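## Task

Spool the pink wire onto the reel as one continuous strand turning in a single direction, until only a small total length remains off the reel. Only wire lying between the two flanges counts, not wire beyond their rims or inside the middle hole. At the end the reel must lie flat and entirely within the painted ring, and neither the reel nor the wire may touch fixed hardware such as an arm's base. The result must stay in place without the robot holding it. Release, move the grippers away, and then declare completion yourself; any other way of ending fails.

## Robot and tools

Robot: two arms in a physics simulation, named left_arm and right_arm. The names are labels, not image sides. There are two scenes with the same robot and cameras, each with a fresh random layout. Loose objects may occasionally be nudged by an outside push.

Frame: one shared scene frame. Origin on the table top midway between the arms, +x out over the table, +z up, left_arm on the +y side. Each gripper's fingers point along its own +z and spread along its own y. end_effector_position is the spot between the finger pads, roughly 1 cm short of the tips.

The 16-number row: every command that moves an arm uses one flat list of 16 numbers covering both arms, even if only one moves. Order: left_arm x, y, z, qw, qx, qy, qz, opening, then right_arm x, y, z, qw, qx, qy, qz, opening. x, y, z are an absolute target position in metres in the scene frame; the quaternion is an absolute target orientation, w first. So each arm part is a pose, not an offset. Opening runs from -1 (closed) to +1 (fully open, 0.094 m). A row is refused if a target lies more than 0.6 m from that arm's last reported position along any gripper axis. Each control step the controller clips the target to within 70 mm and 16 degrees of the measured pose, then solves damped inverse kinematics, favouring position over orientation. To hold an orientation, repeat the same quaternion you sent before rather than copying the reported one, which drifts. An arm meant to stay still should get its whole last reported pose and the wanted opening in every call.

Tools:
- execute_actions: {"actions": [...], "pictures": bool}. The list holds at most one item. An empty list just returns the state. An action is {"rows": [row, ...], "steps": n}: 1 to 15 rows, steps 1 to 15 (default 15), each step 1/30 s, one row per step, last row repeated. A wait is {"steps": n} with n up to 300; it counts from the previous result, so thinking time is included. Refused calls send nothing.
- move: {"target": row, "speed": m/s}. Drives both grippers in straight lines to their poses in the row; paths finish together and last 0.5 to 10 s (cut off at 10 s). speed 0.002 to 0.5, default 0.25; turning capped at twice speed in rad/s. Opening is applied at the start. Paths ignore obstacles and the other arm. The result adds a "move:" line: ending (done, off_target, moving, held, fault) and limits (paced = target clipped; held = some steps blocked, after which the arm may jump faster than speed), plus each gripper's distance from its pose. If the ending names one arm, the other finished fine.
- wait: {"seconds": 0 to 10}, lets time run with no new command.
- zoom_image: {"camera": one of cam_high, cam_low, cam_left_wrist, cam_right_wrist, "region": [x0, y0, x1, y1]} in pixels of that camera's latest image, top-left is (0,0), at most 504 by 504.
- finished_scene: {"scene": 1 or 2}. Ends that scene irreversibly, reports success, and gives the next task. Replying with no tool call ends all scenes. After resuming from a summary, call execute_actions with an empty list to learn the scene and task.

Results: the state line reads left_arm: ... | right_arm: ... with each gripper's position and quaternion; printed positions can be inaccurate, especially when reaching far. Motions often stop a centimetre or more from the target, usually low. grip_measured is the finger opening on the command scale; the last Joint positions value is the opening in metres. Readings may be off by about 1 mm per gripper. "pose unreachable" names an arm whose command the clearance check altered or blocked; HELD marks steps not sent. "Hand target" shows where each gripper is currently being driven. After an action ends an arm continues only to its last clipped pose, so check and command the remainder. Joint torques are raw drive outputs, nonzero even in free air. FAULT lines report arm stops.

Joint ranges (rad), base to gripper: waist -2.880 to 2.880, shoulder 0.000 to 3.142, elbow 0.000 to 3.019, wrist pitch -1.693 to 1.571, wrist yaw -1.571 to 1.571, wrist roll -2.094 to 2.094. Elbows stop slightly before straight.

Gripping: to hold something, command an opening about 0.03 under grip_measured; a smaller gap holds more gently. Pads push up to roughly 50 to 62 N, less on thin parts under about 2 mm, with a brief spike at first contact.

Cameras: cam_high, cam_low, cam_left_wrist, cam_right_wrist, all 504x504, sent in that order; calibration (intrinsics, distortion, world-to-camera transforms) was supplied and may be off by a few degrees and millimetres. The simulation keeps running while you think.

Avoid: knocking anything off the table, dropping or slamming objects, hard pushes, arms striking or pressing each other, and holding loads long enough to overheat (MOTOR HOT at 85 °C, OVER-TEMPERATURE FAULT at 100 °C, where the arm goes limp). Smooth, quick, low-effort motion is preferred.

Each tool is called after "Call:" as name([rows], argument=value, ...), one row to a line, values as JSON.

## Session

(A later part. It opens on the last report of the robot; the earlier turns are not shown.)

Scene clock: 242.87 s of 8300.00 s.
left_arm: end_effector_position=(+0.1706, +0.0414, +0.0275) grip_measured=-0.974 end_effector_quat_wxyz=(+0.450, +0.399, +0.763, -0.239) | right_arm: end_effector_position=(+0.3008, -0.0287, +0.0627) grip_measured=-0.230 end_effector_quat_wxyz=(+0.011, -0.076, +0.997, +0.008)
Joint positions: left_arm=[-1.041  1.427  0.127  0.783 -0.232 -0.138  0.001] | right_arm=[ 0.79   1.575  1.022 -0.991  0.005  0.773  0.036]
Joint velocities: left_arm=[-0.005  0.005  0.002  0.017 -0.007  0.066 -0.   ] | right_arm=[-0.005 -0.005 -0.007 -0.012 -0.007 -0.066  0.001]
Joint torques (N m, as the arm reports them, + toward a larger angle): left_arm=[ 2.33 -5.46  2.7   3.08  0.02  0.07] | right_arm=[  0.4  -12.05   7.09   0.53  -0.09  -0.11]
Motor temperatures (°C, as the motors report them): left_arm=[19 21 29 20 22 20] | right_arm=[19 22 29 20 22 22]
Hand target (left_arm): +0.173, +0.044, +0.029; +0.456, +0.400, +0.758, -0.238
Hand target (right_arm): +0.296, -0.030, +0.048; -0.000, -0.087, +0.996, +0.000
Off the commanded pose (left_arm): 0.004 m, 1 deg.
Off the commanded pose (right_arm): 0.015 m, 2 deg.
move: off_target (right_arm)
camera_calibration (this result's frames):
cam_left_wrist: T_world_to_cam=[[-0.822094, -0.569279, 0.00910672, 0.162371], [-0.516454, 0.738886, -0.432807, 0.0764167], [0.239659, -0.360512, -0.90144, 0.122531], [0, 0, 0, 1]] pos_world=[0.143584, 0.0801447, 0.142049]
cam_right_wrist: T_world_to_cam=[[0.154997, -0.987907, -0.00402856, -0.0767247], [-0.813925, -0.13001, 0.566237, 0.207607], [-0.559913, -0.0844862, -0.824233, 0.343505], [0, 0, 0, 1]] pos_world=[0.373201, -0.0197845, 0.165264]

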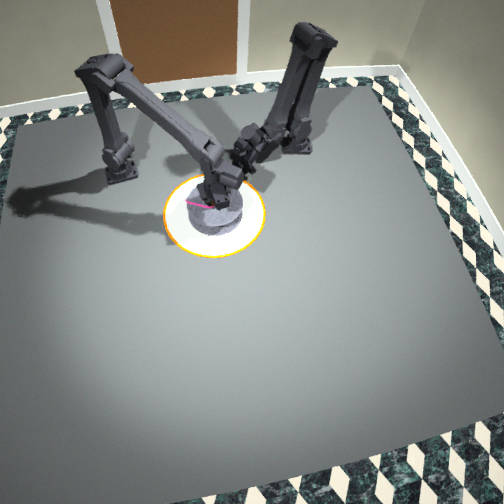

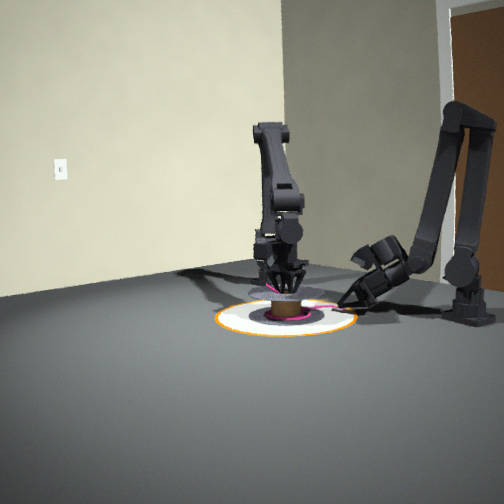

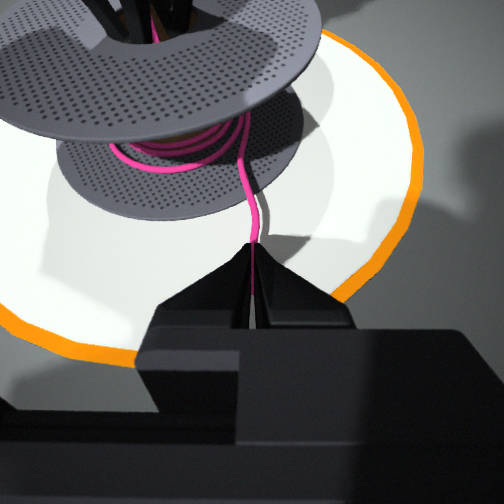

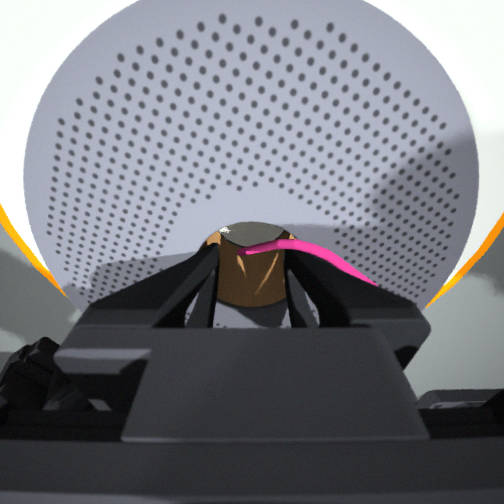

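Call:
move(target=[0.215,0.02,0.03,0.496,0.383,0.735,-0.258,-1, 0.296,-0.03,0.048,0,-0.643,0.766,0,-0.2], speed=0.1)

Call:
move(target=[0.215,0.02,0.03,0.496,0.383,0.735,-0.258,-1, 0.296,-0.03,0.048,0,0.5,0.866,0,-1], speed=0.3)

Call:
move(target=[0.215,0.02,0.03,0.496,0.383,0.735,-0.258,-1, 0.296,-0.03,0.048,0,0.5,0.866,0,-0.2], speed=0.3)

Scene clock: 251.97 s of 8300.00 s.
left_arm: end_effector_position=(+0.2073, +0.0276, +0.0240) grip_measured=-0.974 end_effector_quat_wxyz=(+0.483, +0.388, +0.742, -0.255) | right_arm: end_effector_position=(+0.2990, -0.0261, +0.0627) grip_measured=-0.230 end_effector_quat_wxyz=(+0.013, -0.631, +0.776, +0.010)
Joint positions: left_arm=[-0.915  1.641  0.169  1.053 -0.13  -0.063  0.001] | right_arm=[ 0.79   1.575  1.022 -0.988 -0.013 -0.441  0.036]
Joint velocities: left_arm=[ 0.005 -0.015  0.007 -0.002  0.037  0.095 -0.001] | right_arm=[ 0.005 -0.015 -0.017 -0.007 -0.022 -0.037  0.001]
Joint torques (N m, as the arm reports them, + toward a larger angle): left_arm=[ 2.48 -6.52  3.71  3.15  0.04  0.05] | right_arm=[  0.28 -12.07   7.17   0.4    0.47  -0.2 ]
Motor temperatures (°C, as the motors report them): left_arm=[19 21 29 21 21 20] | right_arm=[19 22 29 20 22 22]
Hand target (left_arm): +0.216, +0.021, +0.030; +0.497, +0.384, +0.734, -0.258
Hand target (right_arm): +0.296, -0.030, +0.048; -0.000, -0.643, +0.766, +0.000
Off the commanded pose (left_arm): 0.012 m, 2 deg.
Off the commanded pose (right_arm): 0.015 m, 3 deg.
move: off_target (left_arm, right_arm)
camera_calibration (this result's frames):
cam_left_wrist: T_world_to_cam=[[-0.821301, -0.570444, 0.00762631, 0.184714], [-0.493836, 0.704184, -0.510149, 0.102199], [0.285641, -0.422752, -0.860053, 0.0968643], [0, 0, 0, 1]] pos_world=[0.174507, 0.0743516, 0.134036]
cam_right_wrist: T_world_to_cam=[[0.979785, -0.199632, 0.0129853, -0.300998], [-0.172841, -0.812037, 0.557424, -0.0024771], [-0.100735, -0.5484, -0.830126, 0.193714], [0, 0, 0, 1]] pos_world=[0.313999, 0.0441328, 0.166097]

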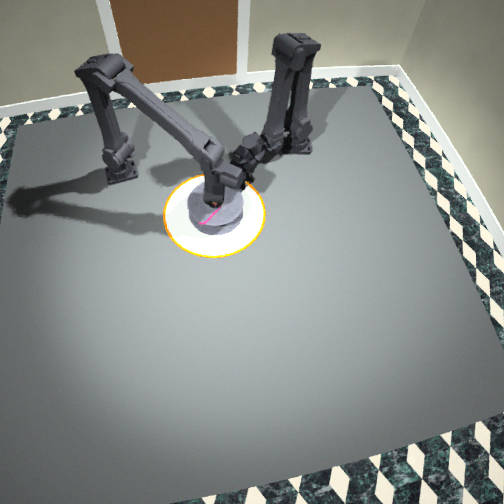

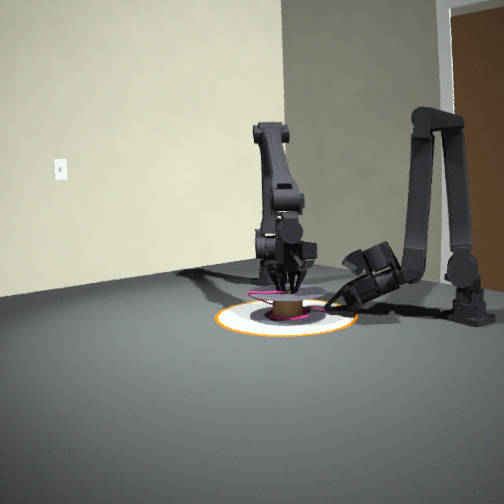

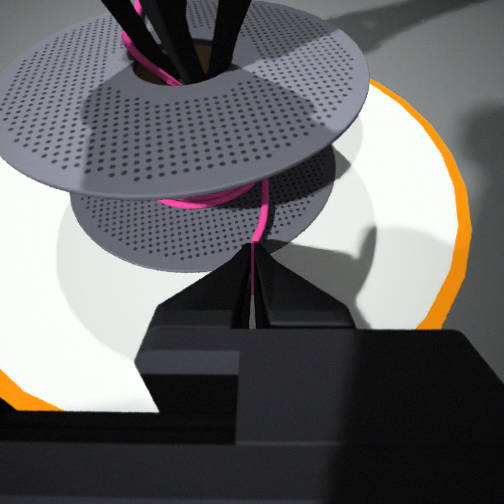

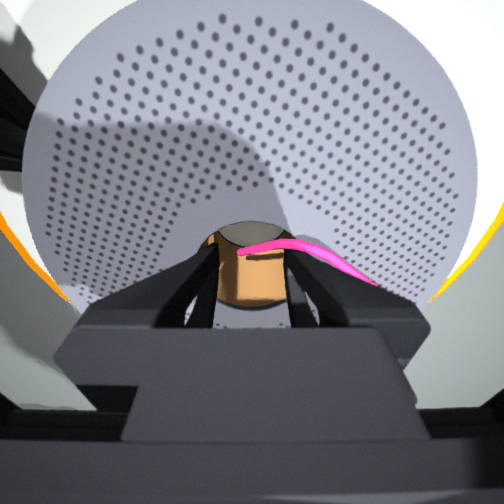

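Scene clock: 256.60 s of 8300.00 s.
left_arm: end_effector_position=(+0.2073, +0.0276, +0.0240) grip_measured=-0.974 end_effector_quat_wxyz=(+0.483, +0.388, +0.742, -0.255) | right_arm: end_effector_position=(+0.3007, -0.0279, +0.0607) grip_measured=-0.996 end_effector_quat_wxyz=(+0.003, +0.497, +0.868, +0.013)
Joint positions: left_arm=[-0.915  1.641  0.169  1.053 -0.13  -0.063  0.001] | right_arm=[ 0.79   1.579  1.022 -0.988  0.002  1.965  0.   ]
Joint velocities: left_arm=[ 0.005 -0.015 -0.017 -0.012 -0.037 -0.022  0.   ] | right_arm=[-0.015 -0.024 -0.012 -0.007 -0.007 -0.051  0.001]
Joint torques (N m, as the arm reports them, + toward a larger angle): left_arm=[ 2.12 -6.9   3.66  2.9  -0.1   0.  ] | right_arm=[  0.38 -12.44   7.     0.29   0.05   0.16]
Motor temperatures (°C, as the motors report them): left_arm=[19 21 28 21 21 20] | right_arm=[19 22 29 20 22 22]
Hand target (left_arm): +0.215, +0.020, +0.030; +0.496, +0.383, +0.735, -0.258
Hand target (right_arm): +0.296, -0.030, +0.048; -0.000, +0.500, +0.866, -0.000
Off the commanded pose (left_arm): 0.012 m, 2 deg.
Off the commanded pose (right_arm): 0.014 m, 2 deg.
move: off_target (left_arm, right_arm)
camera_calibration (this result's frames):
cam_left_wrist: T_world_to_cam=[[-0.821301, -0.570444, 0.00762631, 0.184714], [-0.493836, 0.704184, -0.510149, 0.102199], [0.285641, -0.422752, -0.860053, 0.0968643], [0, 0, 0, 1]] pos_world=[0.174507, 0.0743516, 0.134036]
cam_right_wrist: T_world_to_cam=[[-0.860296, -0.509628, -0.0130894, 0.243256], [-0.417816, 0.690134, 0.590885, 0.111077], [-0.292098, 0.513805, -0.80665, 0.277028], [0, 0, 0, 1]] pos_world=[0.336601, -0.0950268, 0.161015]

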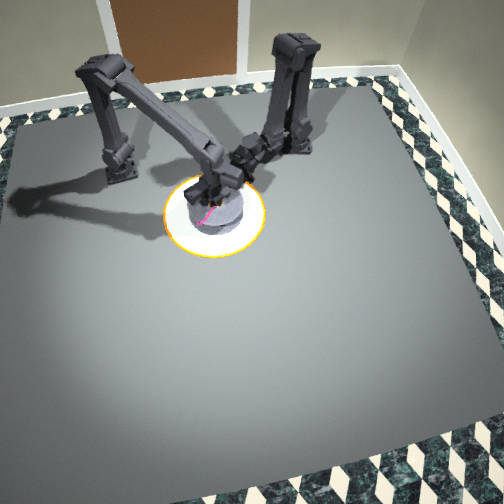

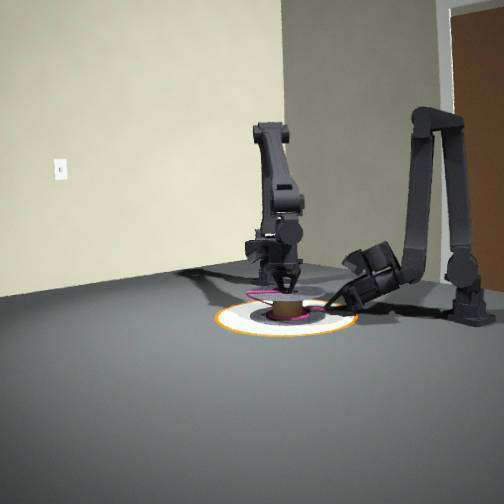

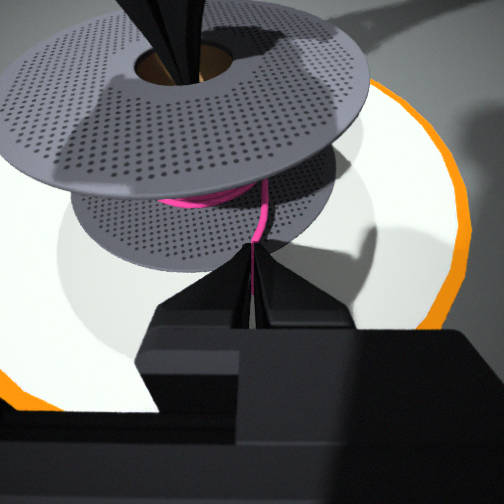

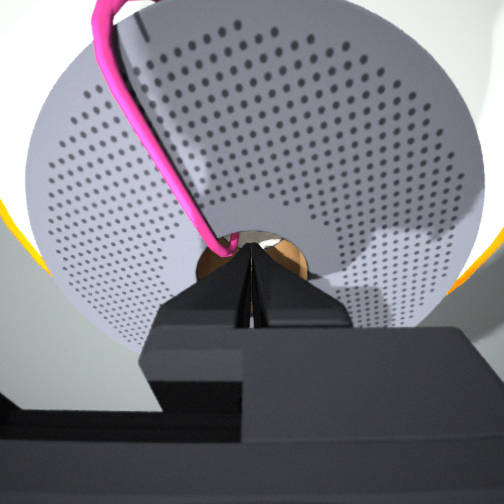

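Scene clock: 257.30 s of 8300.00 s.
left_arm: end_effector_position=(+0.2073, +0.0276, +0.0240) grip_measured=-0.974 end_effector_quat_wxyz=(+0.483, +0.388, +0.742, -0.255) | right_arm: end_effector_position=(+0.3018, -0.0269, +0.0628) grip_measured=-0.232 end_effector_quat_wxyz=(+0.004, +0.498, +0.867, +0.017)
Joint positions: left_arm=[-0.915  1.641  0.169  1.053 -0.13  -0.063  0.001] | right_arm=[ 0.79   1.575  1.022 -0.984  0.003  1.967  0.036]
Joint velocities: left_arm=[-0.005 -0.005  0.012 -0.017  0.022  0.051 -0.001] | right_arm=[ 0.005 -0.005  0.012 -0.007 -0.037  0.007  0.   ]
Joint torques (N m, as the arm reports them, + toward a larger angle): left_arm=[ 2.12 -6.96  3.66  2.91 -0.11  0.01] | right_arm=[  0.42 -12.02   6.99   0.16  -0.01   0.16]
Motor temperatures (°C, as the motors report them): left_arm=[19 21 28 21 21 20] | right_arm=[19 22 29 20 22 22]
Hand target (left_arm): +0.215, +0.020, +0.030; +0.496, +0.383, +0.735, -0.258
Hand target (right_arm): +0.296, -0.030, +0.048; -0.000, +0.500, +0.866, +0.000
Off the commanded pose (left_arm): 0.012 m, 2 deg.
Off the commanded pose (right_arm): 0.016 m, 2 deg.
move: off_target (left_arm, right_arm)
camera_calibration (this result's frames):
cam_left_wrist: T_world_to_cam=[[-0.821301, -0.570444, 0.00762631, 0.184714], [-0.493836, 0.704184, -0.510149, 0.102199], [0.285641, -0.422752, -0.860053, 0.0968643], [0, 0, 0, 1]] pos_world=[0.174507, 0.0743516, 0.134036]
cam_right_wrist: T_world_to_cam=[[-0.861365, -0.507512, -0.0219673, 0.245636], [-0.41999, 0.687161, 0.592806, 0.109976], [-0.285761, 0.519848, -0.805046, 0.276678], [0, 0, 0, 1]] pos_world=[0.336835, -0.0947386, 0.16294]

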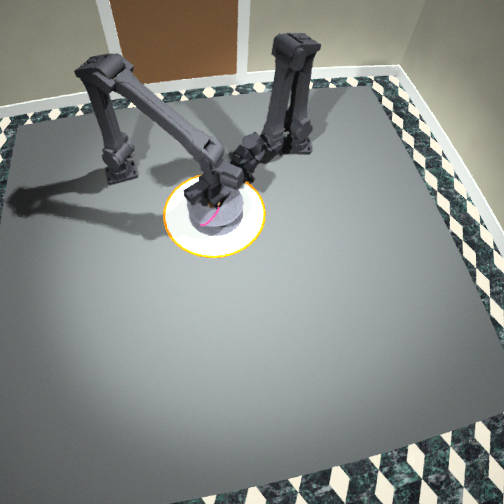

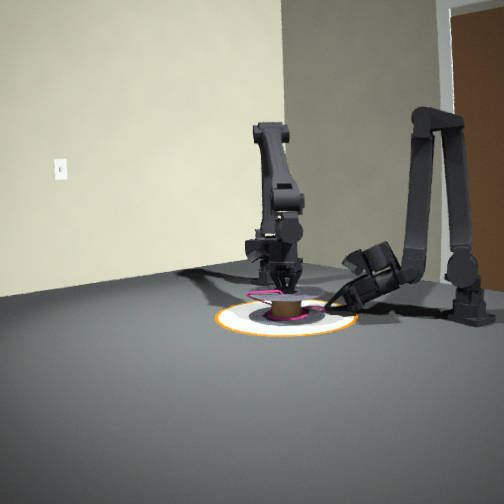

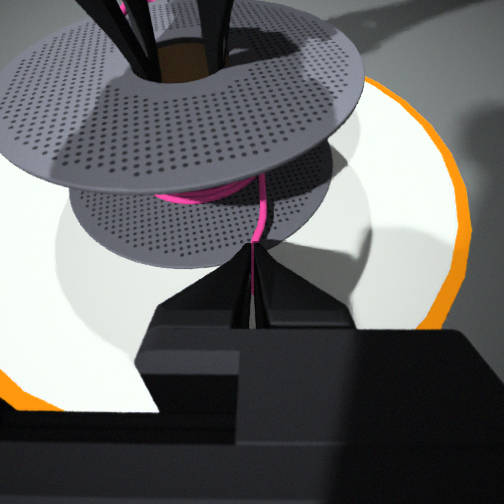

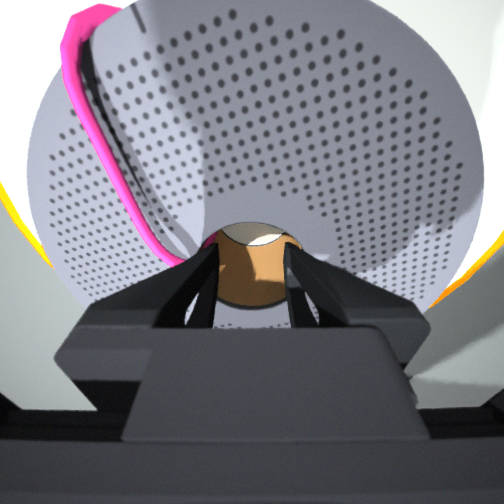

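Call:
move(target=[0.252,0.006,0.02,0.496,0.383,0.735,-0.258,-1, 0.296,-0.03,0.048,0,0.044,0.999,0,-0.2], speed=0.08)

Call:
move(target=[0.252,0.006,0.014,0.496,0.383,0.735,-0.258,-0.75, 0.296,-0.03,0.048,0,-0.423,0.906,0,-0.2], speed=0.08)

Call:
move(target=[0.2,0.06,0.04,0.496,0.383,0.735,-0.258,-0.75, 0.296,-0.03,0.048,0,-0.423,0.906,0,-1], speed=0.08)

Scene clock: 267.07 s of 8300.00 s.
left_arm: end_effector_position=(+0.2399, +0.0065, +0.0240) grip_measured=-0.974 end_effector_quat_wxyz=(+0.490, +0.388, +0.733, -0.268) | right_arm: end_effector_position=(+0.3028, -0.0249, +0.0629) grip_measured=-0.230 end_effector_quat_wxyz=(+0.012, +0.072, +0.997, +0.018)
Joint positions: left_arm=[-0.825  1.71   0.253  1.071 -0.029 -0.025  0.001] | right_arm=[ 0.79   1.575  1.022 -0.975  0.001  1.069  0.036]
Joint velocities: left_arm=[-0.005 -0.015 -0.002 -0.007  0.022 -0.007  0.   ] | right_arm=[-0.015 -0.005  0.002  0.002 -0.037 -0.066  0.   ]
Joint torques (N m, as the arm reports them, + toward a larger angle): left_arm=[ 3.26 -6.88  3.76  2.37 -0.22  0.03] | right_arm=[  0.36 -12.16   7.08  -0.06   0.06  -0.48]
Motor temperatures (°C, as the motors report them): left_arm=[19 21 28 21 21 20] | right_arm=[19 22 29 20 22 22]
Hand target (left_arm): +0.252, +0.007, +0.021; +0.496, +0.384, +0.735, -0.258
Hand target (right_arm): +0.296, -0.030, +0.049; -0.000, +0.045, +0.999, +0.000
Off the commanded pose (left_arm): 0.013 m, 2 deg.
Off the commanded pose (right_arm): 0.017 m, 4 deg.
move: off_target (left_arm, right_arm)
camera_calibration (this result's frames):
cam_left_wrist: T_world_to_cam=[[-0.831141, -0.555852, 0.0152455, 0.201498], [-0.476533, 0.697875, -0.534684, 0.12964], [0.286566, -0.451663, -0.844915, 0.0781466], [0, 0, 0, 1]] pos_world=[0.206857, 0.0568263, 0.132272]
cam_right_wrist: T_world_to_cam=[[-0.139602, -0.989855, -0.0264058, 0.0172218], [-0.817904, 0.100238, 0.566556, 0.216498], [-0.558162, 0.10069, -0.8236, 0.349205], [0, 0, 0, 1]] pos_world=[0.374392, -0.0398157, 0.165402]

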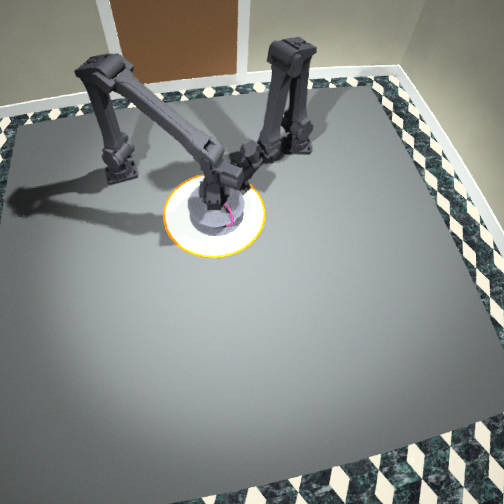

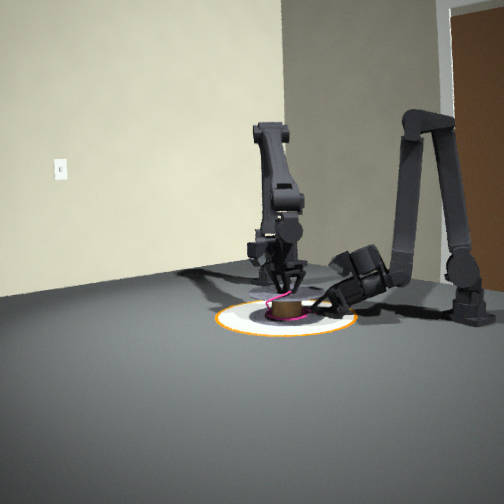

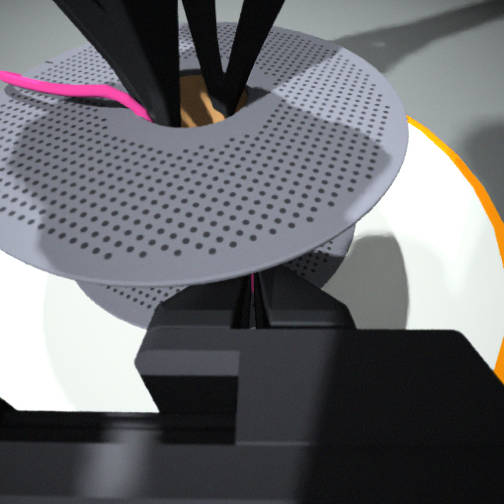

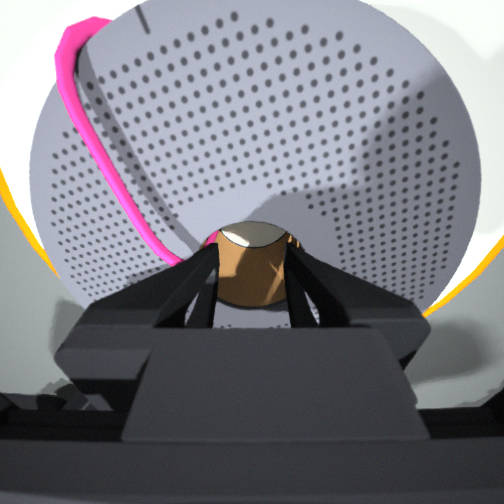

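Scene clock: 273.80 s of 8300.00 s.
left_arm: end_effector_position=(+0.2411, +0.0044, +0.0201) grip_measured=-0.753 end_effector_quat_wxyz=(+0.493, +0.387, +0.731, -0.270) | right_arm: end_effector_position=(+0.3039, -0.0228, +0.0630) grip_measured=-0.220 end_effector_quat_wxyz=(+0.023, -0.396, +0.918, +0.014)
Joint positions: left_arm=[-0.825  1.748  0.259  1.112 -0.028 -0.025  0.012] | right_arm=[ 0.79   1.575  1.022 -0.966 -0.002  0.11   0.037]
Joint velocities: left_arm=[ 0.005 -0.015 -0.002 -0.007  0.007 -0.037 -0.001] | right_arm=[-0.024  0.005 -0.002 -0.002 -0.007 -0.11  -0.   ]
Joint torques (N m, as the arm reports them, + toward a larger angle): left_arm=[ 3.19 -6.99  3.16  2.21 -0.32  0.02] | right_arm=[  0.39 -12.23   7.17  -0.38   0.06  -0.5 ]
Motor temperatures (°C, as the motors report them): left_arm=[19 21 28 21 21 20] | right_arm=[19 22 29 20 22 22]
Hand target (left_arm): +0.252, +0.006, +0.014; +0.496, +0.383, +0.735, -0.258
Hand target (right_arm): +0.296, -0.030, +0.049; -0.000, -0.422, +0.906, +0.001
Off the commanded pose (left_arm): 0.013 m, 2 deg.
Off the commanded pose (right_arm): 0.018 m, 5 deg.
move: off_target (left_arm, right_arm)
camera_calibration (this result's frames):
cam_left_wrist: T_world_to_cam=[[-0.831589, -0.555161, 0.0160169, 0.201518], [-0.473673, 0.693878, -0.542372, 0.129045], [0.28999, -0.458617, -0.839986, 0.0726861], [0, 0, 0, 1]] pos_world=[0.207627, 0.0556682, 0.127818]
cam_right_wrist: T_world_to_cam=[[0.729794, -0.683655, 0.00407193, -0.239647], [-0.576536, -0.612223, 0.5411, 0.129137], [-0.367433, -0.397239, -0.840948, 0.281481], [0, 0, 0, 1]] pos_world=[0.35277, 0.0270402, 0.167811]

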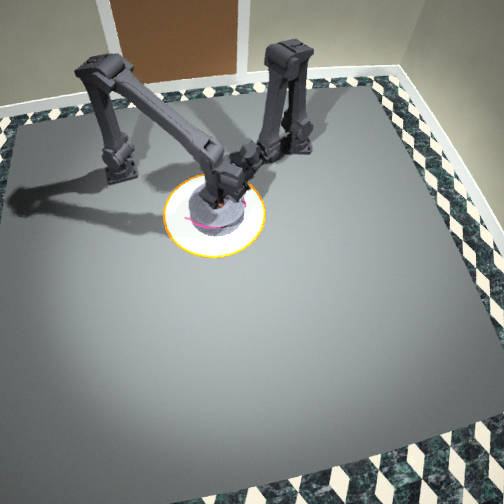

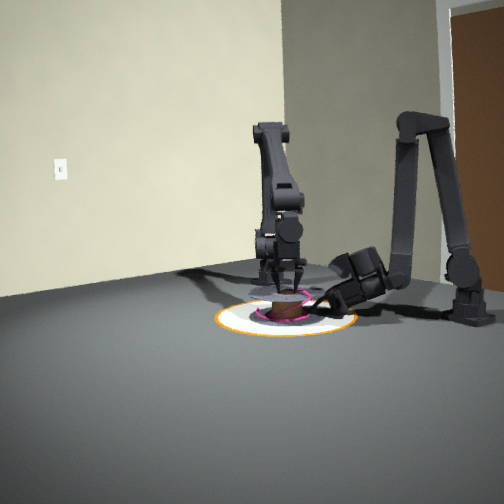

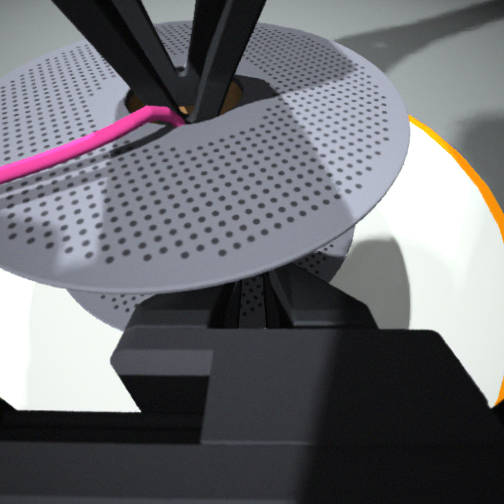

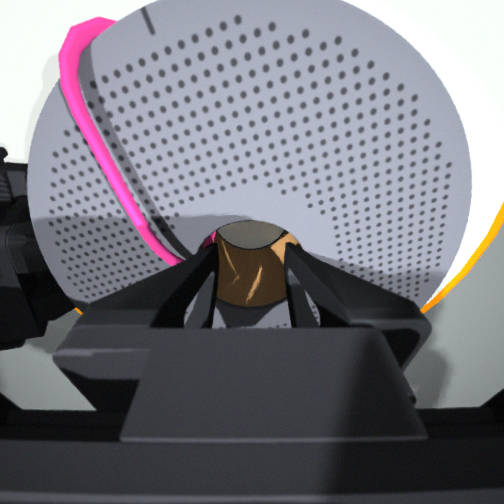

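Scene clock: 275.00 s of 8300.00 s.
left_arm: end_effector_position=(+0.2049, +0.0585, +0.0434) grip_measured=-0.753 end_effector_quat_wxyz=(+0.506, +0.382, +0.730, -0.257) | right_arm: end_effector_position=(+0.3033, -0.0240, +0.0605) grip_measured=-0.996 end_effector_quat_wxyz=(+0.019, -0.415, +0.909, +0.010)
Joint positions: left_arm=[-0.868  1.543  0.082  1.095 -0.102 -0.028  0.012] | right_arm=[ 0.79   1.58   1.022 -0.969 -0.     0.068  0.   ]
Joint velocities: left_arm=[ 0.005 -0.024 -0.017 -0.012 -0.037 -0.022 -0.   ] | right_arm=[-0.015 -0.005  0.007 -0.007  0.051 -0.007  0.   ]
Joint torques (N m, as the arm reports them, + toward a larger angle): left_arm=[ 0.35 -6.76  1.66  1.01 -0.23 -0.28] | right_arm=[  0.44 -12.62   7.23  -0.27   0.02  -0.03]
Motor temperatures (°C, as the motors report them): left_arm=[19 21 28 21 21 20] | right_arm=[19 22 29 20 22 22]
Hand target (left_arm): +0.200, +0.060, +0.040; +0.496, +0.383, +0.735, -0.259
Hand target (right_arm): +0.296, -0.030, +0.049; +0.000, -0.423, +0.906, +0.000
Off the commanded pose (left_arm): 0.006 m, 1 deg.
Off the commanded pose (right_arm): 0.016 m, 3 deg.
move: off_target (right_arm)
camera_calibration (this result's frames):
cam_left_wrist: T_world_to_cam=[[-0.816808, -0.576856, -0.00789709, 0.200307], [-0.477211, 0.683279, -0.552629, 0.0887943], [0.324183, -0.447624, -0.83339, 0.119639], [0, 0, 0, 1]] pos_world=[0.167201, 0.10843, 0.150358]
cam_right_wrist: T_world_to_cam=[[0.758015, -0.652183, 0.00840983, -0.248103], [-0.548852, -0.630844, 0.54845, 0.120124], [-0.352384, -0.420349, -0.836141, 0.273283], [0, 0, 0, 1]] pos_world=[0.350296, 0.0288447, 0.164708]

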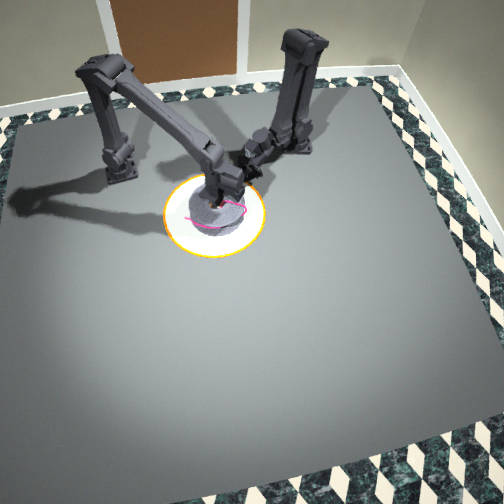

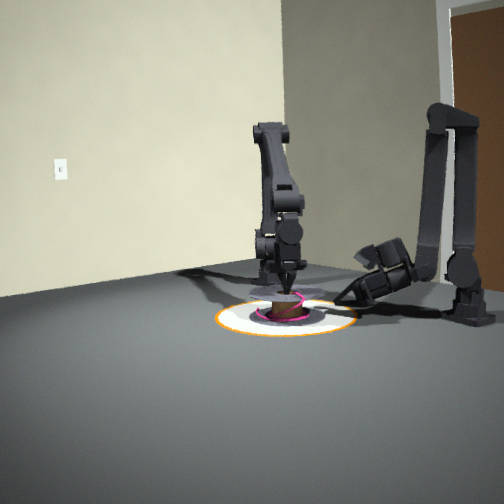

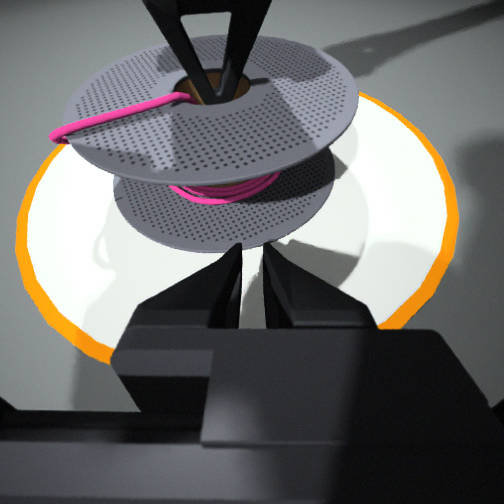

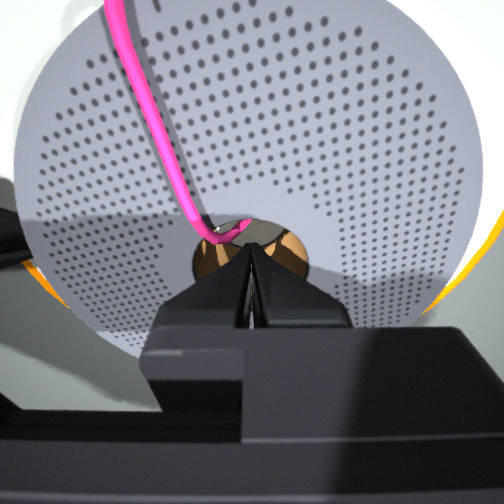

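Call:
zoom_image(camera="cam_high", region=[150,160,280,270])

Region (150, 160, 280, 270) of cam_high's 504x504 image, scaled by 3.877, with more detail than that image has; it fills the top 426 rows of this view, and the rest is white.

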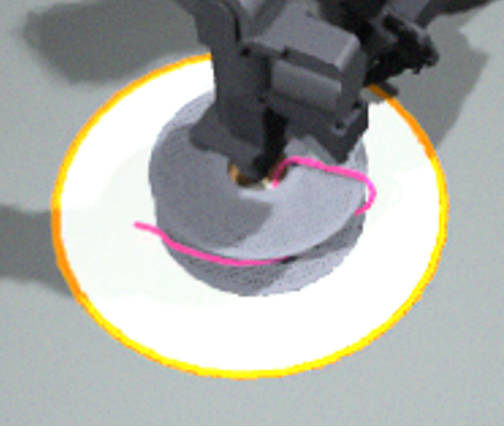

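Call:
move(target=[0.25,0.28,0.15,0.2,0.2,0.95,-0.05,-0.4, 0.298,-0.028,0.115,0,-0.588,0.809,0,-1], speed=0.15)

Call:
move(target=[0.25,0.28,0.15,0.2,0.2,0.95,-0.05,-0.4, 0.313,0.03,0.10,0,-0.588,0.809,0,-0.5], speed=0.1)

Scene clock: 285.90 s of 8300.00 s.
left_arm: end_effector_position=(+0.2384, +0.2846, +0.1276) grip_measured=-0.403 end_effector_quat_wxyz=(+0.194, +0.193, +0.961, -0.045) | right_arm: end_effector_position=(+0.2875, -0.0450, +0.0905) grip_measured=-0.996 end_effector_quat_wxyz=(-0.027, -0.581, +0.814, -0.009)
Joint positions: left_arm=[-0.071  0.634  0.489 -1.029  0.063  0.118  0.028] | right_arm=[ 0.79   1.536  1.059 -1.151 -0.    -0.315  0.   ]
Joint velocities: left_arm=[-0.005 -0.005 -0.027 -0.002 -0.022 -0.037 -0.001] | right_arm=[ 0.005 -0.005 -0.002 -0.002 -0.022 -0.037  0.   ]
Joint torques (N m, as the arm reports them, + toward a larger angle): left_arm=[ 2.33  0.17 14.51  0.12 -0.08  0.07] | right_arm=[  0.36 -15.59  12.89  -0.49   0.02  -0.06]
Motor temperatures (°C, as the motors report them): left_arm=[19 21 29 21 21 20] | right_arm=[19 22 30 20 22 22]
Hand target (left_arm): +0.250, +0.284, +0.152; +0.211, +0.196, +0.957, -0.042
Hand target (right_arm): +0.297, -0.029, +0.115; +0.000, -0.588, +0.809, +0.000
Off the commanded pose (left_arm): 0.026 m, 2 deg.
Off the commanded pose (right_arm): 0.032 m, 3 deg.
After step 90, 4.40 s passed at rest.
move: off_target (left_arm, right_arm)
camera_calibration (this result's frames):
cam_left_wrist: T_world_to_cam=[[-0.385346, -0.922678, 0.0131946, 0.35166], [-0.899264, 0.378697, 0.218888, 0.0856149], [-0.20696, 0.0724822, -0.975661, 0.27697], [0, 0, 0, 1]] pos_world=[0.269823, 0.271971, 0.246848]
cam_right_wrist: T_world_to_cam=[[0.947007, -0.321141, -0.00687306, -0.288108], [-0.24583, -0.738365, 0.628, -0.0173142], [-0.206751, -0.59303, -0.778183, 0.229067], [0, 0, 0, 1]] pos_world=[0.315944, 0.0305363, 0.187149]

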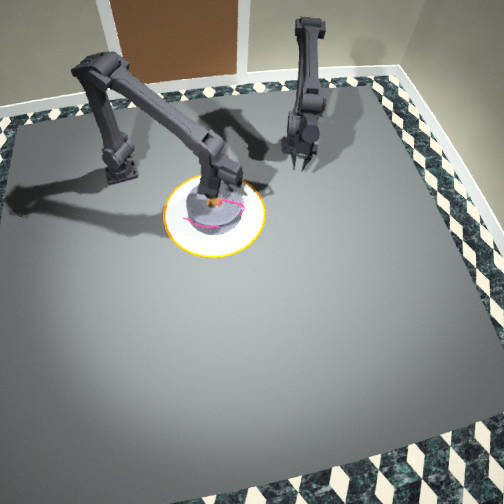

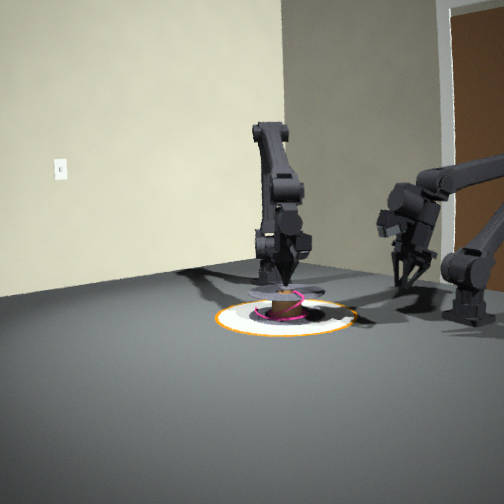

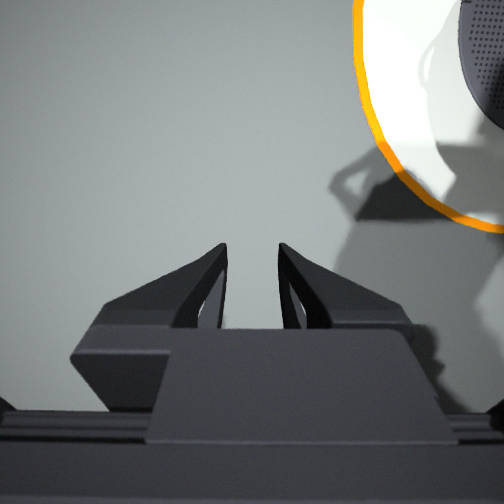

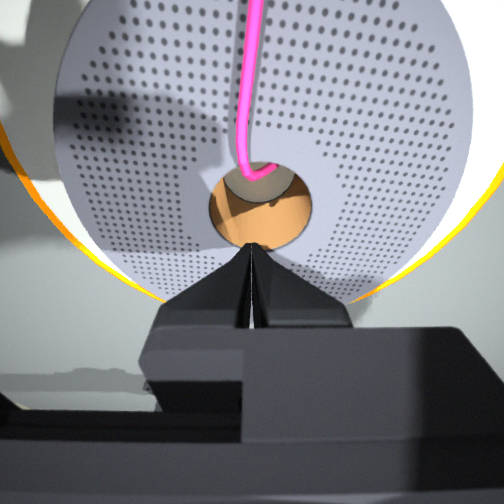

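Scene clock: 287.03 s of 8300.00 s.
left_arm: end_effector_position=(+0.2369, +0.2834, +0.1246) grip_measured=-0.403 end_effector_quat_wxyz=(+0.185, +0.195, +0.962, -0.049) | right_arm: end_effector_position=(+0.3085, +0.0106, +0.0935) grip_measured=-0.502 end_effector_quat_wxyz=(-0.011, -0.587, +0.810, -0.004)
Joint positions: left_arm=[-0.071  0.648  0.489 -1.034  0.072  0.121  0.028] | right_arm=[ 0.826  1.65   1.208 -1.151 -0.    -0.294  0.023]
Joint velocities: left_arm=[-0.005 -0.005 -0.002  0.002  0.007  0.007  0.001] | right_arm=[-0.005 -0.015  0.012  0.007  0.022 -0.022  0.001]
Joint torques (N m, as the arm reports them, + toward a larger angle): left_arm=[ 1.7   0.33 14.67  0.02  0.15  0.06] | right_arm=[  1.04 -14.35  12.95  -0.09   0.03   0.17]
Motor temperatures (°C, as the motors report them): left_arm=[19 21 30 21 21 20] | right_arm=[19 22 30 20 22 22]
Hand target (left_arm): +0.249, +0.280, +0.150; +0.202, +0.201, +0.957, -0.050
Hand target (right_arm): +0.313, +0.029, +0.101; +0.000, -0.588, +0.809, -0.000
Off the commanded pose (left_arm): 0.029 m, 2 deg.
Off the commanded pose (right_arm): 0.021 m, 1 deg.
move: off_target (left_arm, right_arm)
camera_calibration (this result's frames):
cam_left_wrist: T_world_to_cam=[[-0.390792, -0.920198, 0.0227524, 0.349404], [-0.892637, 0.38489, 0.234646, 0.080179], [-0.224678, 0.0713882, -0.971815, 0.277811], [0, 0, 0, 1]] pos_world=[0.270533, 0.270828, 0.243218]
cam_right_wrist: T_world_to_cam=[[0.951708, -0.306972, 0.00460169, -0.292851], [-0.247787, -0.759196, 0.60185, 0.0302222], [-0.181257, -0.573926, -0.798596, 0.262519], [0, 0, 0, 1]] pos_world=[0.33378, 0.0837139, 0.192805]

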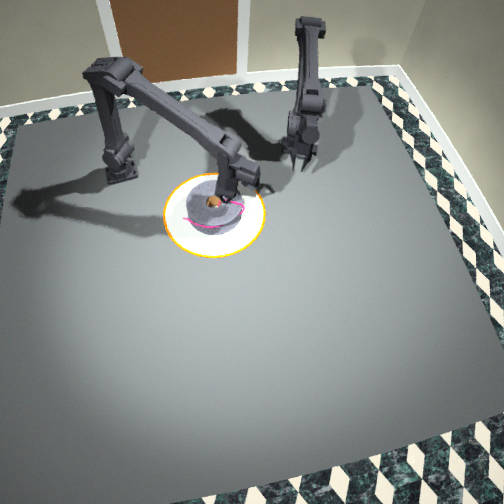

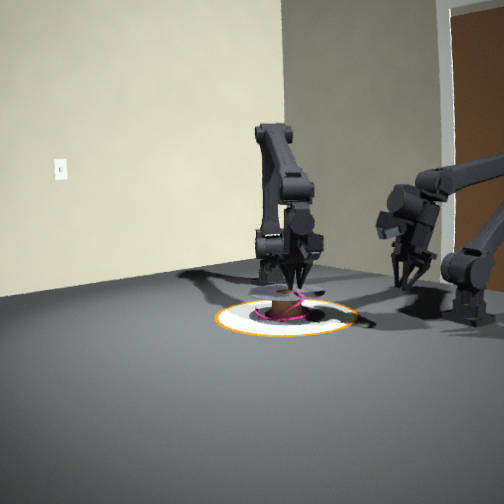

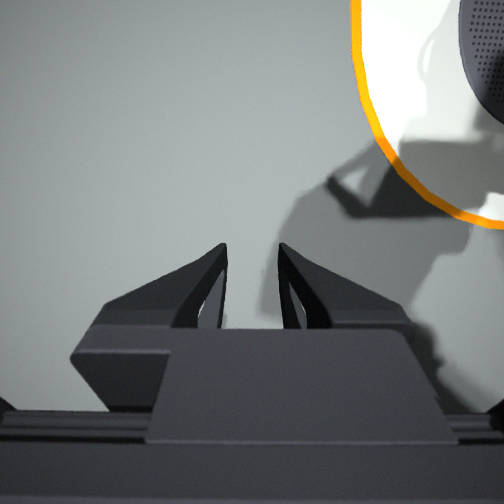

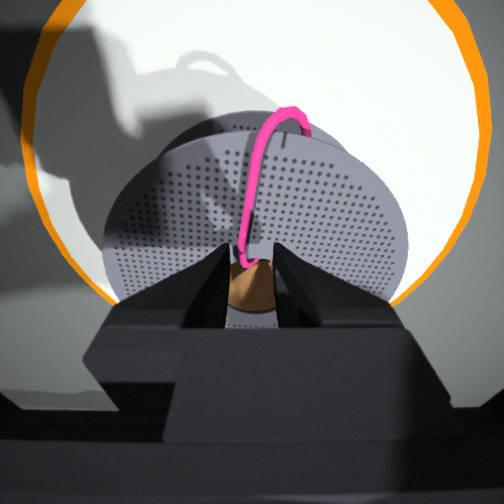

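Call:
move(target=[0.25,0.28,0.15,0.2,0.2,0.95,-0.05,-0.4, 0.306,0.016,0.072,0,-0.588,0.809,0,-0.5], speed=0.04)

Call:
move(target=[0.25,0.28,0.15,0.2,0.2,0.95,-0.05,-0.4, 0.306,0.016,0.072,0,-0.588,0.809,0,-1], speed=0.04)

Scene clock: 290.60 s of 8300.00 s.
left_arm: end_effector_position=(+0.2369, +0.2833, +0.1246) grip_measured=-0.403 end_effector_quat_wxyz=(+0.185, +0.196, +0.962, -0.049) | right_arm: end_effector_position=(+0.3114, +0.0147, +0.0844) grip_measured=-0.502 end_effector_quat_wxyz=(+0.008, -0.587, +0.810, +0.003)
Joint positions: left_arm=[-0.071  0.648  0.489 -1.034  0.072  0.121  0.028] | right_arm=[ 0.826  1.65   1.181 -1.086 -0.    -0.293  0.023]
Joint velocities: left_arm=[ 0.005 -0.015  0.017 -0.027  0.007  0.081 -0.   ] | right_arm=[ 0.015 -0.005  0.002  0.002  0.081 -0.051 -0.001]
Joint torques (N m, as the arm reports them, + toward a larger angle): left_arm=[ 1.77  0.34 14.67  0.01  0.15  0.06] | right_arm=[  0.96 -14.37   7.5    0.47   0.04   0.13]
Motor temperatures (°C, as the motors report them): left_arm=[19 21 31 20 21 20] | right_arm=[19 22 30 20 22 22]
Hand target (left_arm): +0.249, +0.280, +0.150; +0.202, +0.202, +0.957, -0.050
Hand target (right_arm): +0.306, +0.016, +0.072; -0.000, -0.588, +0.809, -0.000
Off the commanded pose (left_arm): 0.029 m, 2 deg.
Off the commanded pose (right_arm): 0.014 m, 1 deg.
move: off_target (left_arm, right_arm)
camera_calibration (this result's frames):
cam_left_wrist: T_world_to_cam=[[-0.391573, -0.919864, 0.0228178, 0.349421], [-0.892318, 0.385666, 0.234583, 0.0798974], [-0.224584, 0.0714957, -0.971828, 0.277765], [0, 0, 0, 1]] pos_world=[0.2705, 0.270747, 0.243224]
cam_right_wrist: T_world_to_cam=[[0.951247, -0.308021, 0.0158931, -0.295086], [-0.261329, -0.777538, 0.571963, 0.0465516], [-0.163819, -0.548231, -0.820126, 0.254187], [0, 0, 0, 1]] pos_world=[0.334506, 0.0846559, 0.186529]

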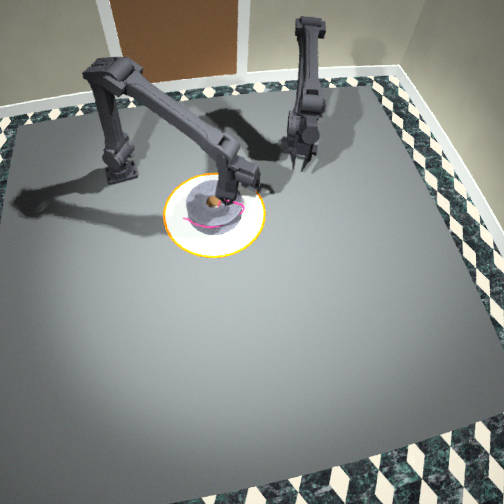

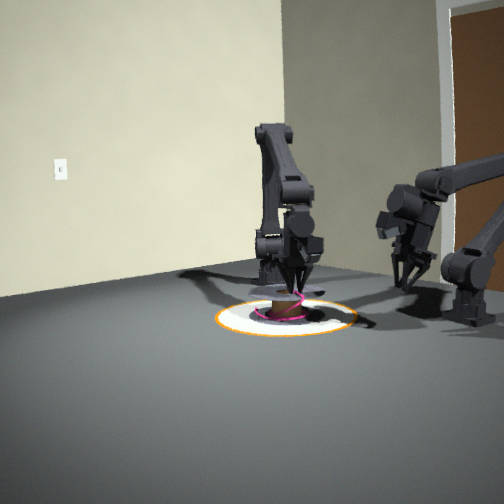

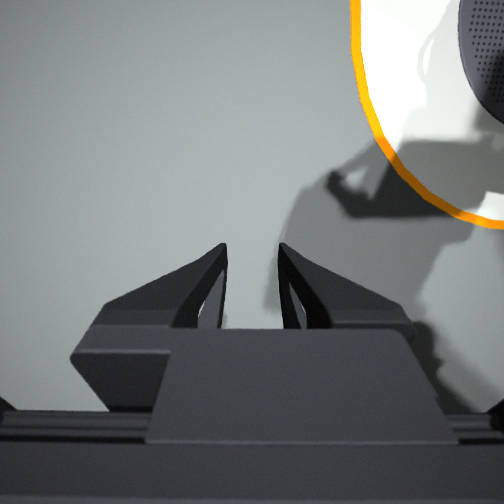

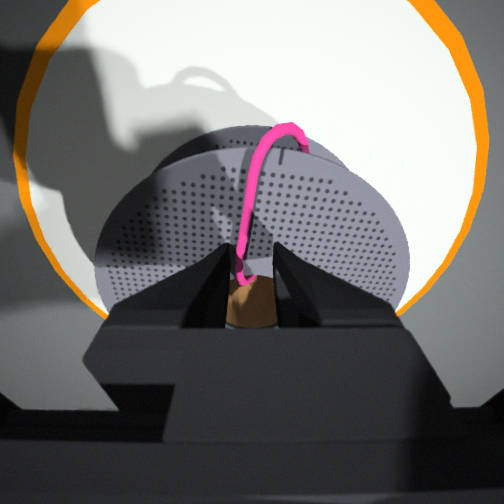

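Scene clock: 291.57 s of 8300.00 s.
left_arm: end_effector_position=(+0.2369, +0.2833, +0.1246) grip_measured=-0.403 end_effector_quat_wxyz=(+0.185, +0.196, +0.962, -0.049) | right_arm: end_effector_position=(+0.3114, +0.0147, +0.0844) grip_measured=-0.974 end_effector_quat_wxyz=(+0.008, -0.587, +0.810, +0.003)
Joint positions: left_arm=[-0.071  0.648  0.489 -1.034  0.073  0.121  0.028] | right_arm=[ 0.826  1.65   1.181 -1.086 -0.    -0.293  0.001]
Joint velocities: left_arm=[-0.024  0.005  0.002 -0.007  0.022 -0.007 -0.   ] | right_arm=[-0.015 -0.015 -0.002 -0.007 -0.007 -0.051 -0.   ]
Joint torques (N m, as the arm reports them, + toward a larger angle): left_arm=[ 1.71  0.33 14.66  0.01  0.15  0.06] | right_arm=[  0.94 -14.49   7.48   0.63   0.02   0.13]
Motor temperatures (°C, as the motors report them): left_arm=[19 21 32 20 21 20] | right_arm=[19 23 30 20 22 22]
Hand target (left_arm): +0.249, +0.280, +0.150; +0.202, +0.202, +0.957, -0.050
Hand target (right_arm): +0.306, +0.016, +0.072; -0.000, -0.588, +0.809, -0.000
Off the commanded pose (left_arm): 0.029 m, 2 deg.
Off the commanded pose (right_arm): 0.014 m, 1 deg.
move: off_target (left_arm, right_arm)
camera_calibration (this result's frames):
cam_left_wrist: T_world_to_cam=[[-0.391701, -0.919801, 0.0231689, 0.349325], [-0.892242, 0.385872, 0.234534, 0.0798334], [-0.224665, 0.0711949, -0.971832, 0.277874], [0, 0, 0, 1]] pos_world=[0.27049, 0.27072, 0.24323]
cam_right_wrist: T_world_to_cam=[[0.951247, -0.308021, 0.0158931, -0.295086], [-0.261329, -0.777538, 0.571963, 0.0465516], [-0.163819, -0.548231, -0.820126, 0.254187], [0, 0, 0, 1]] pos_world=[0.334506, 0.0846559, 0.186529]

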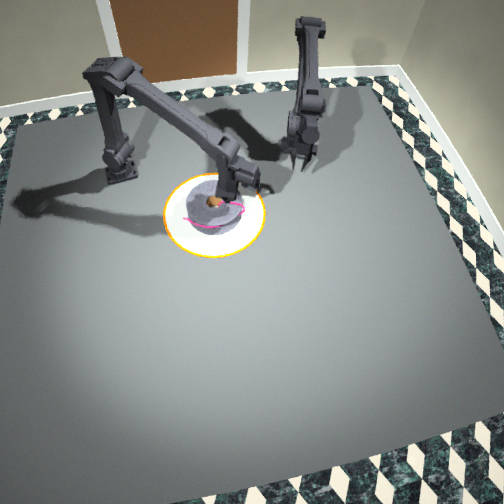

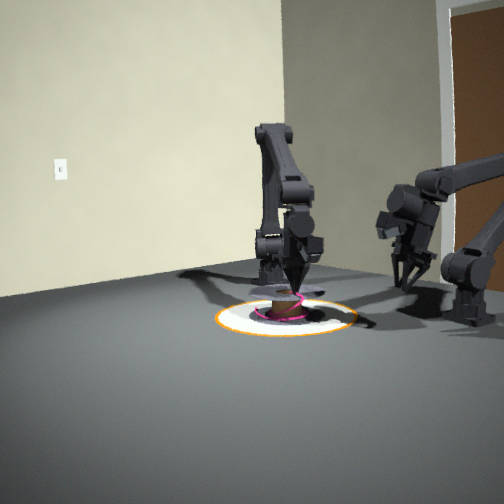

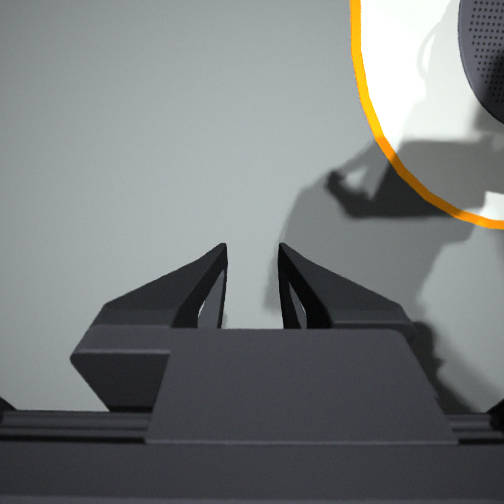

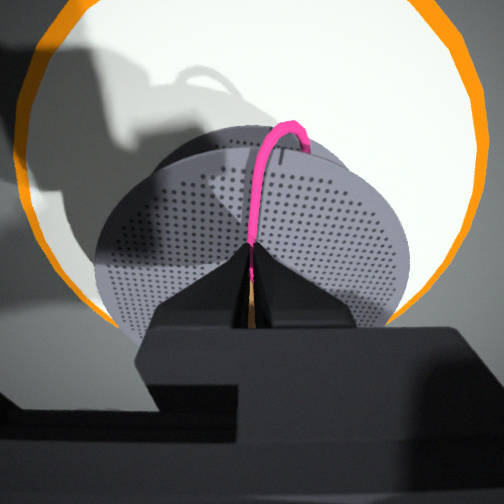

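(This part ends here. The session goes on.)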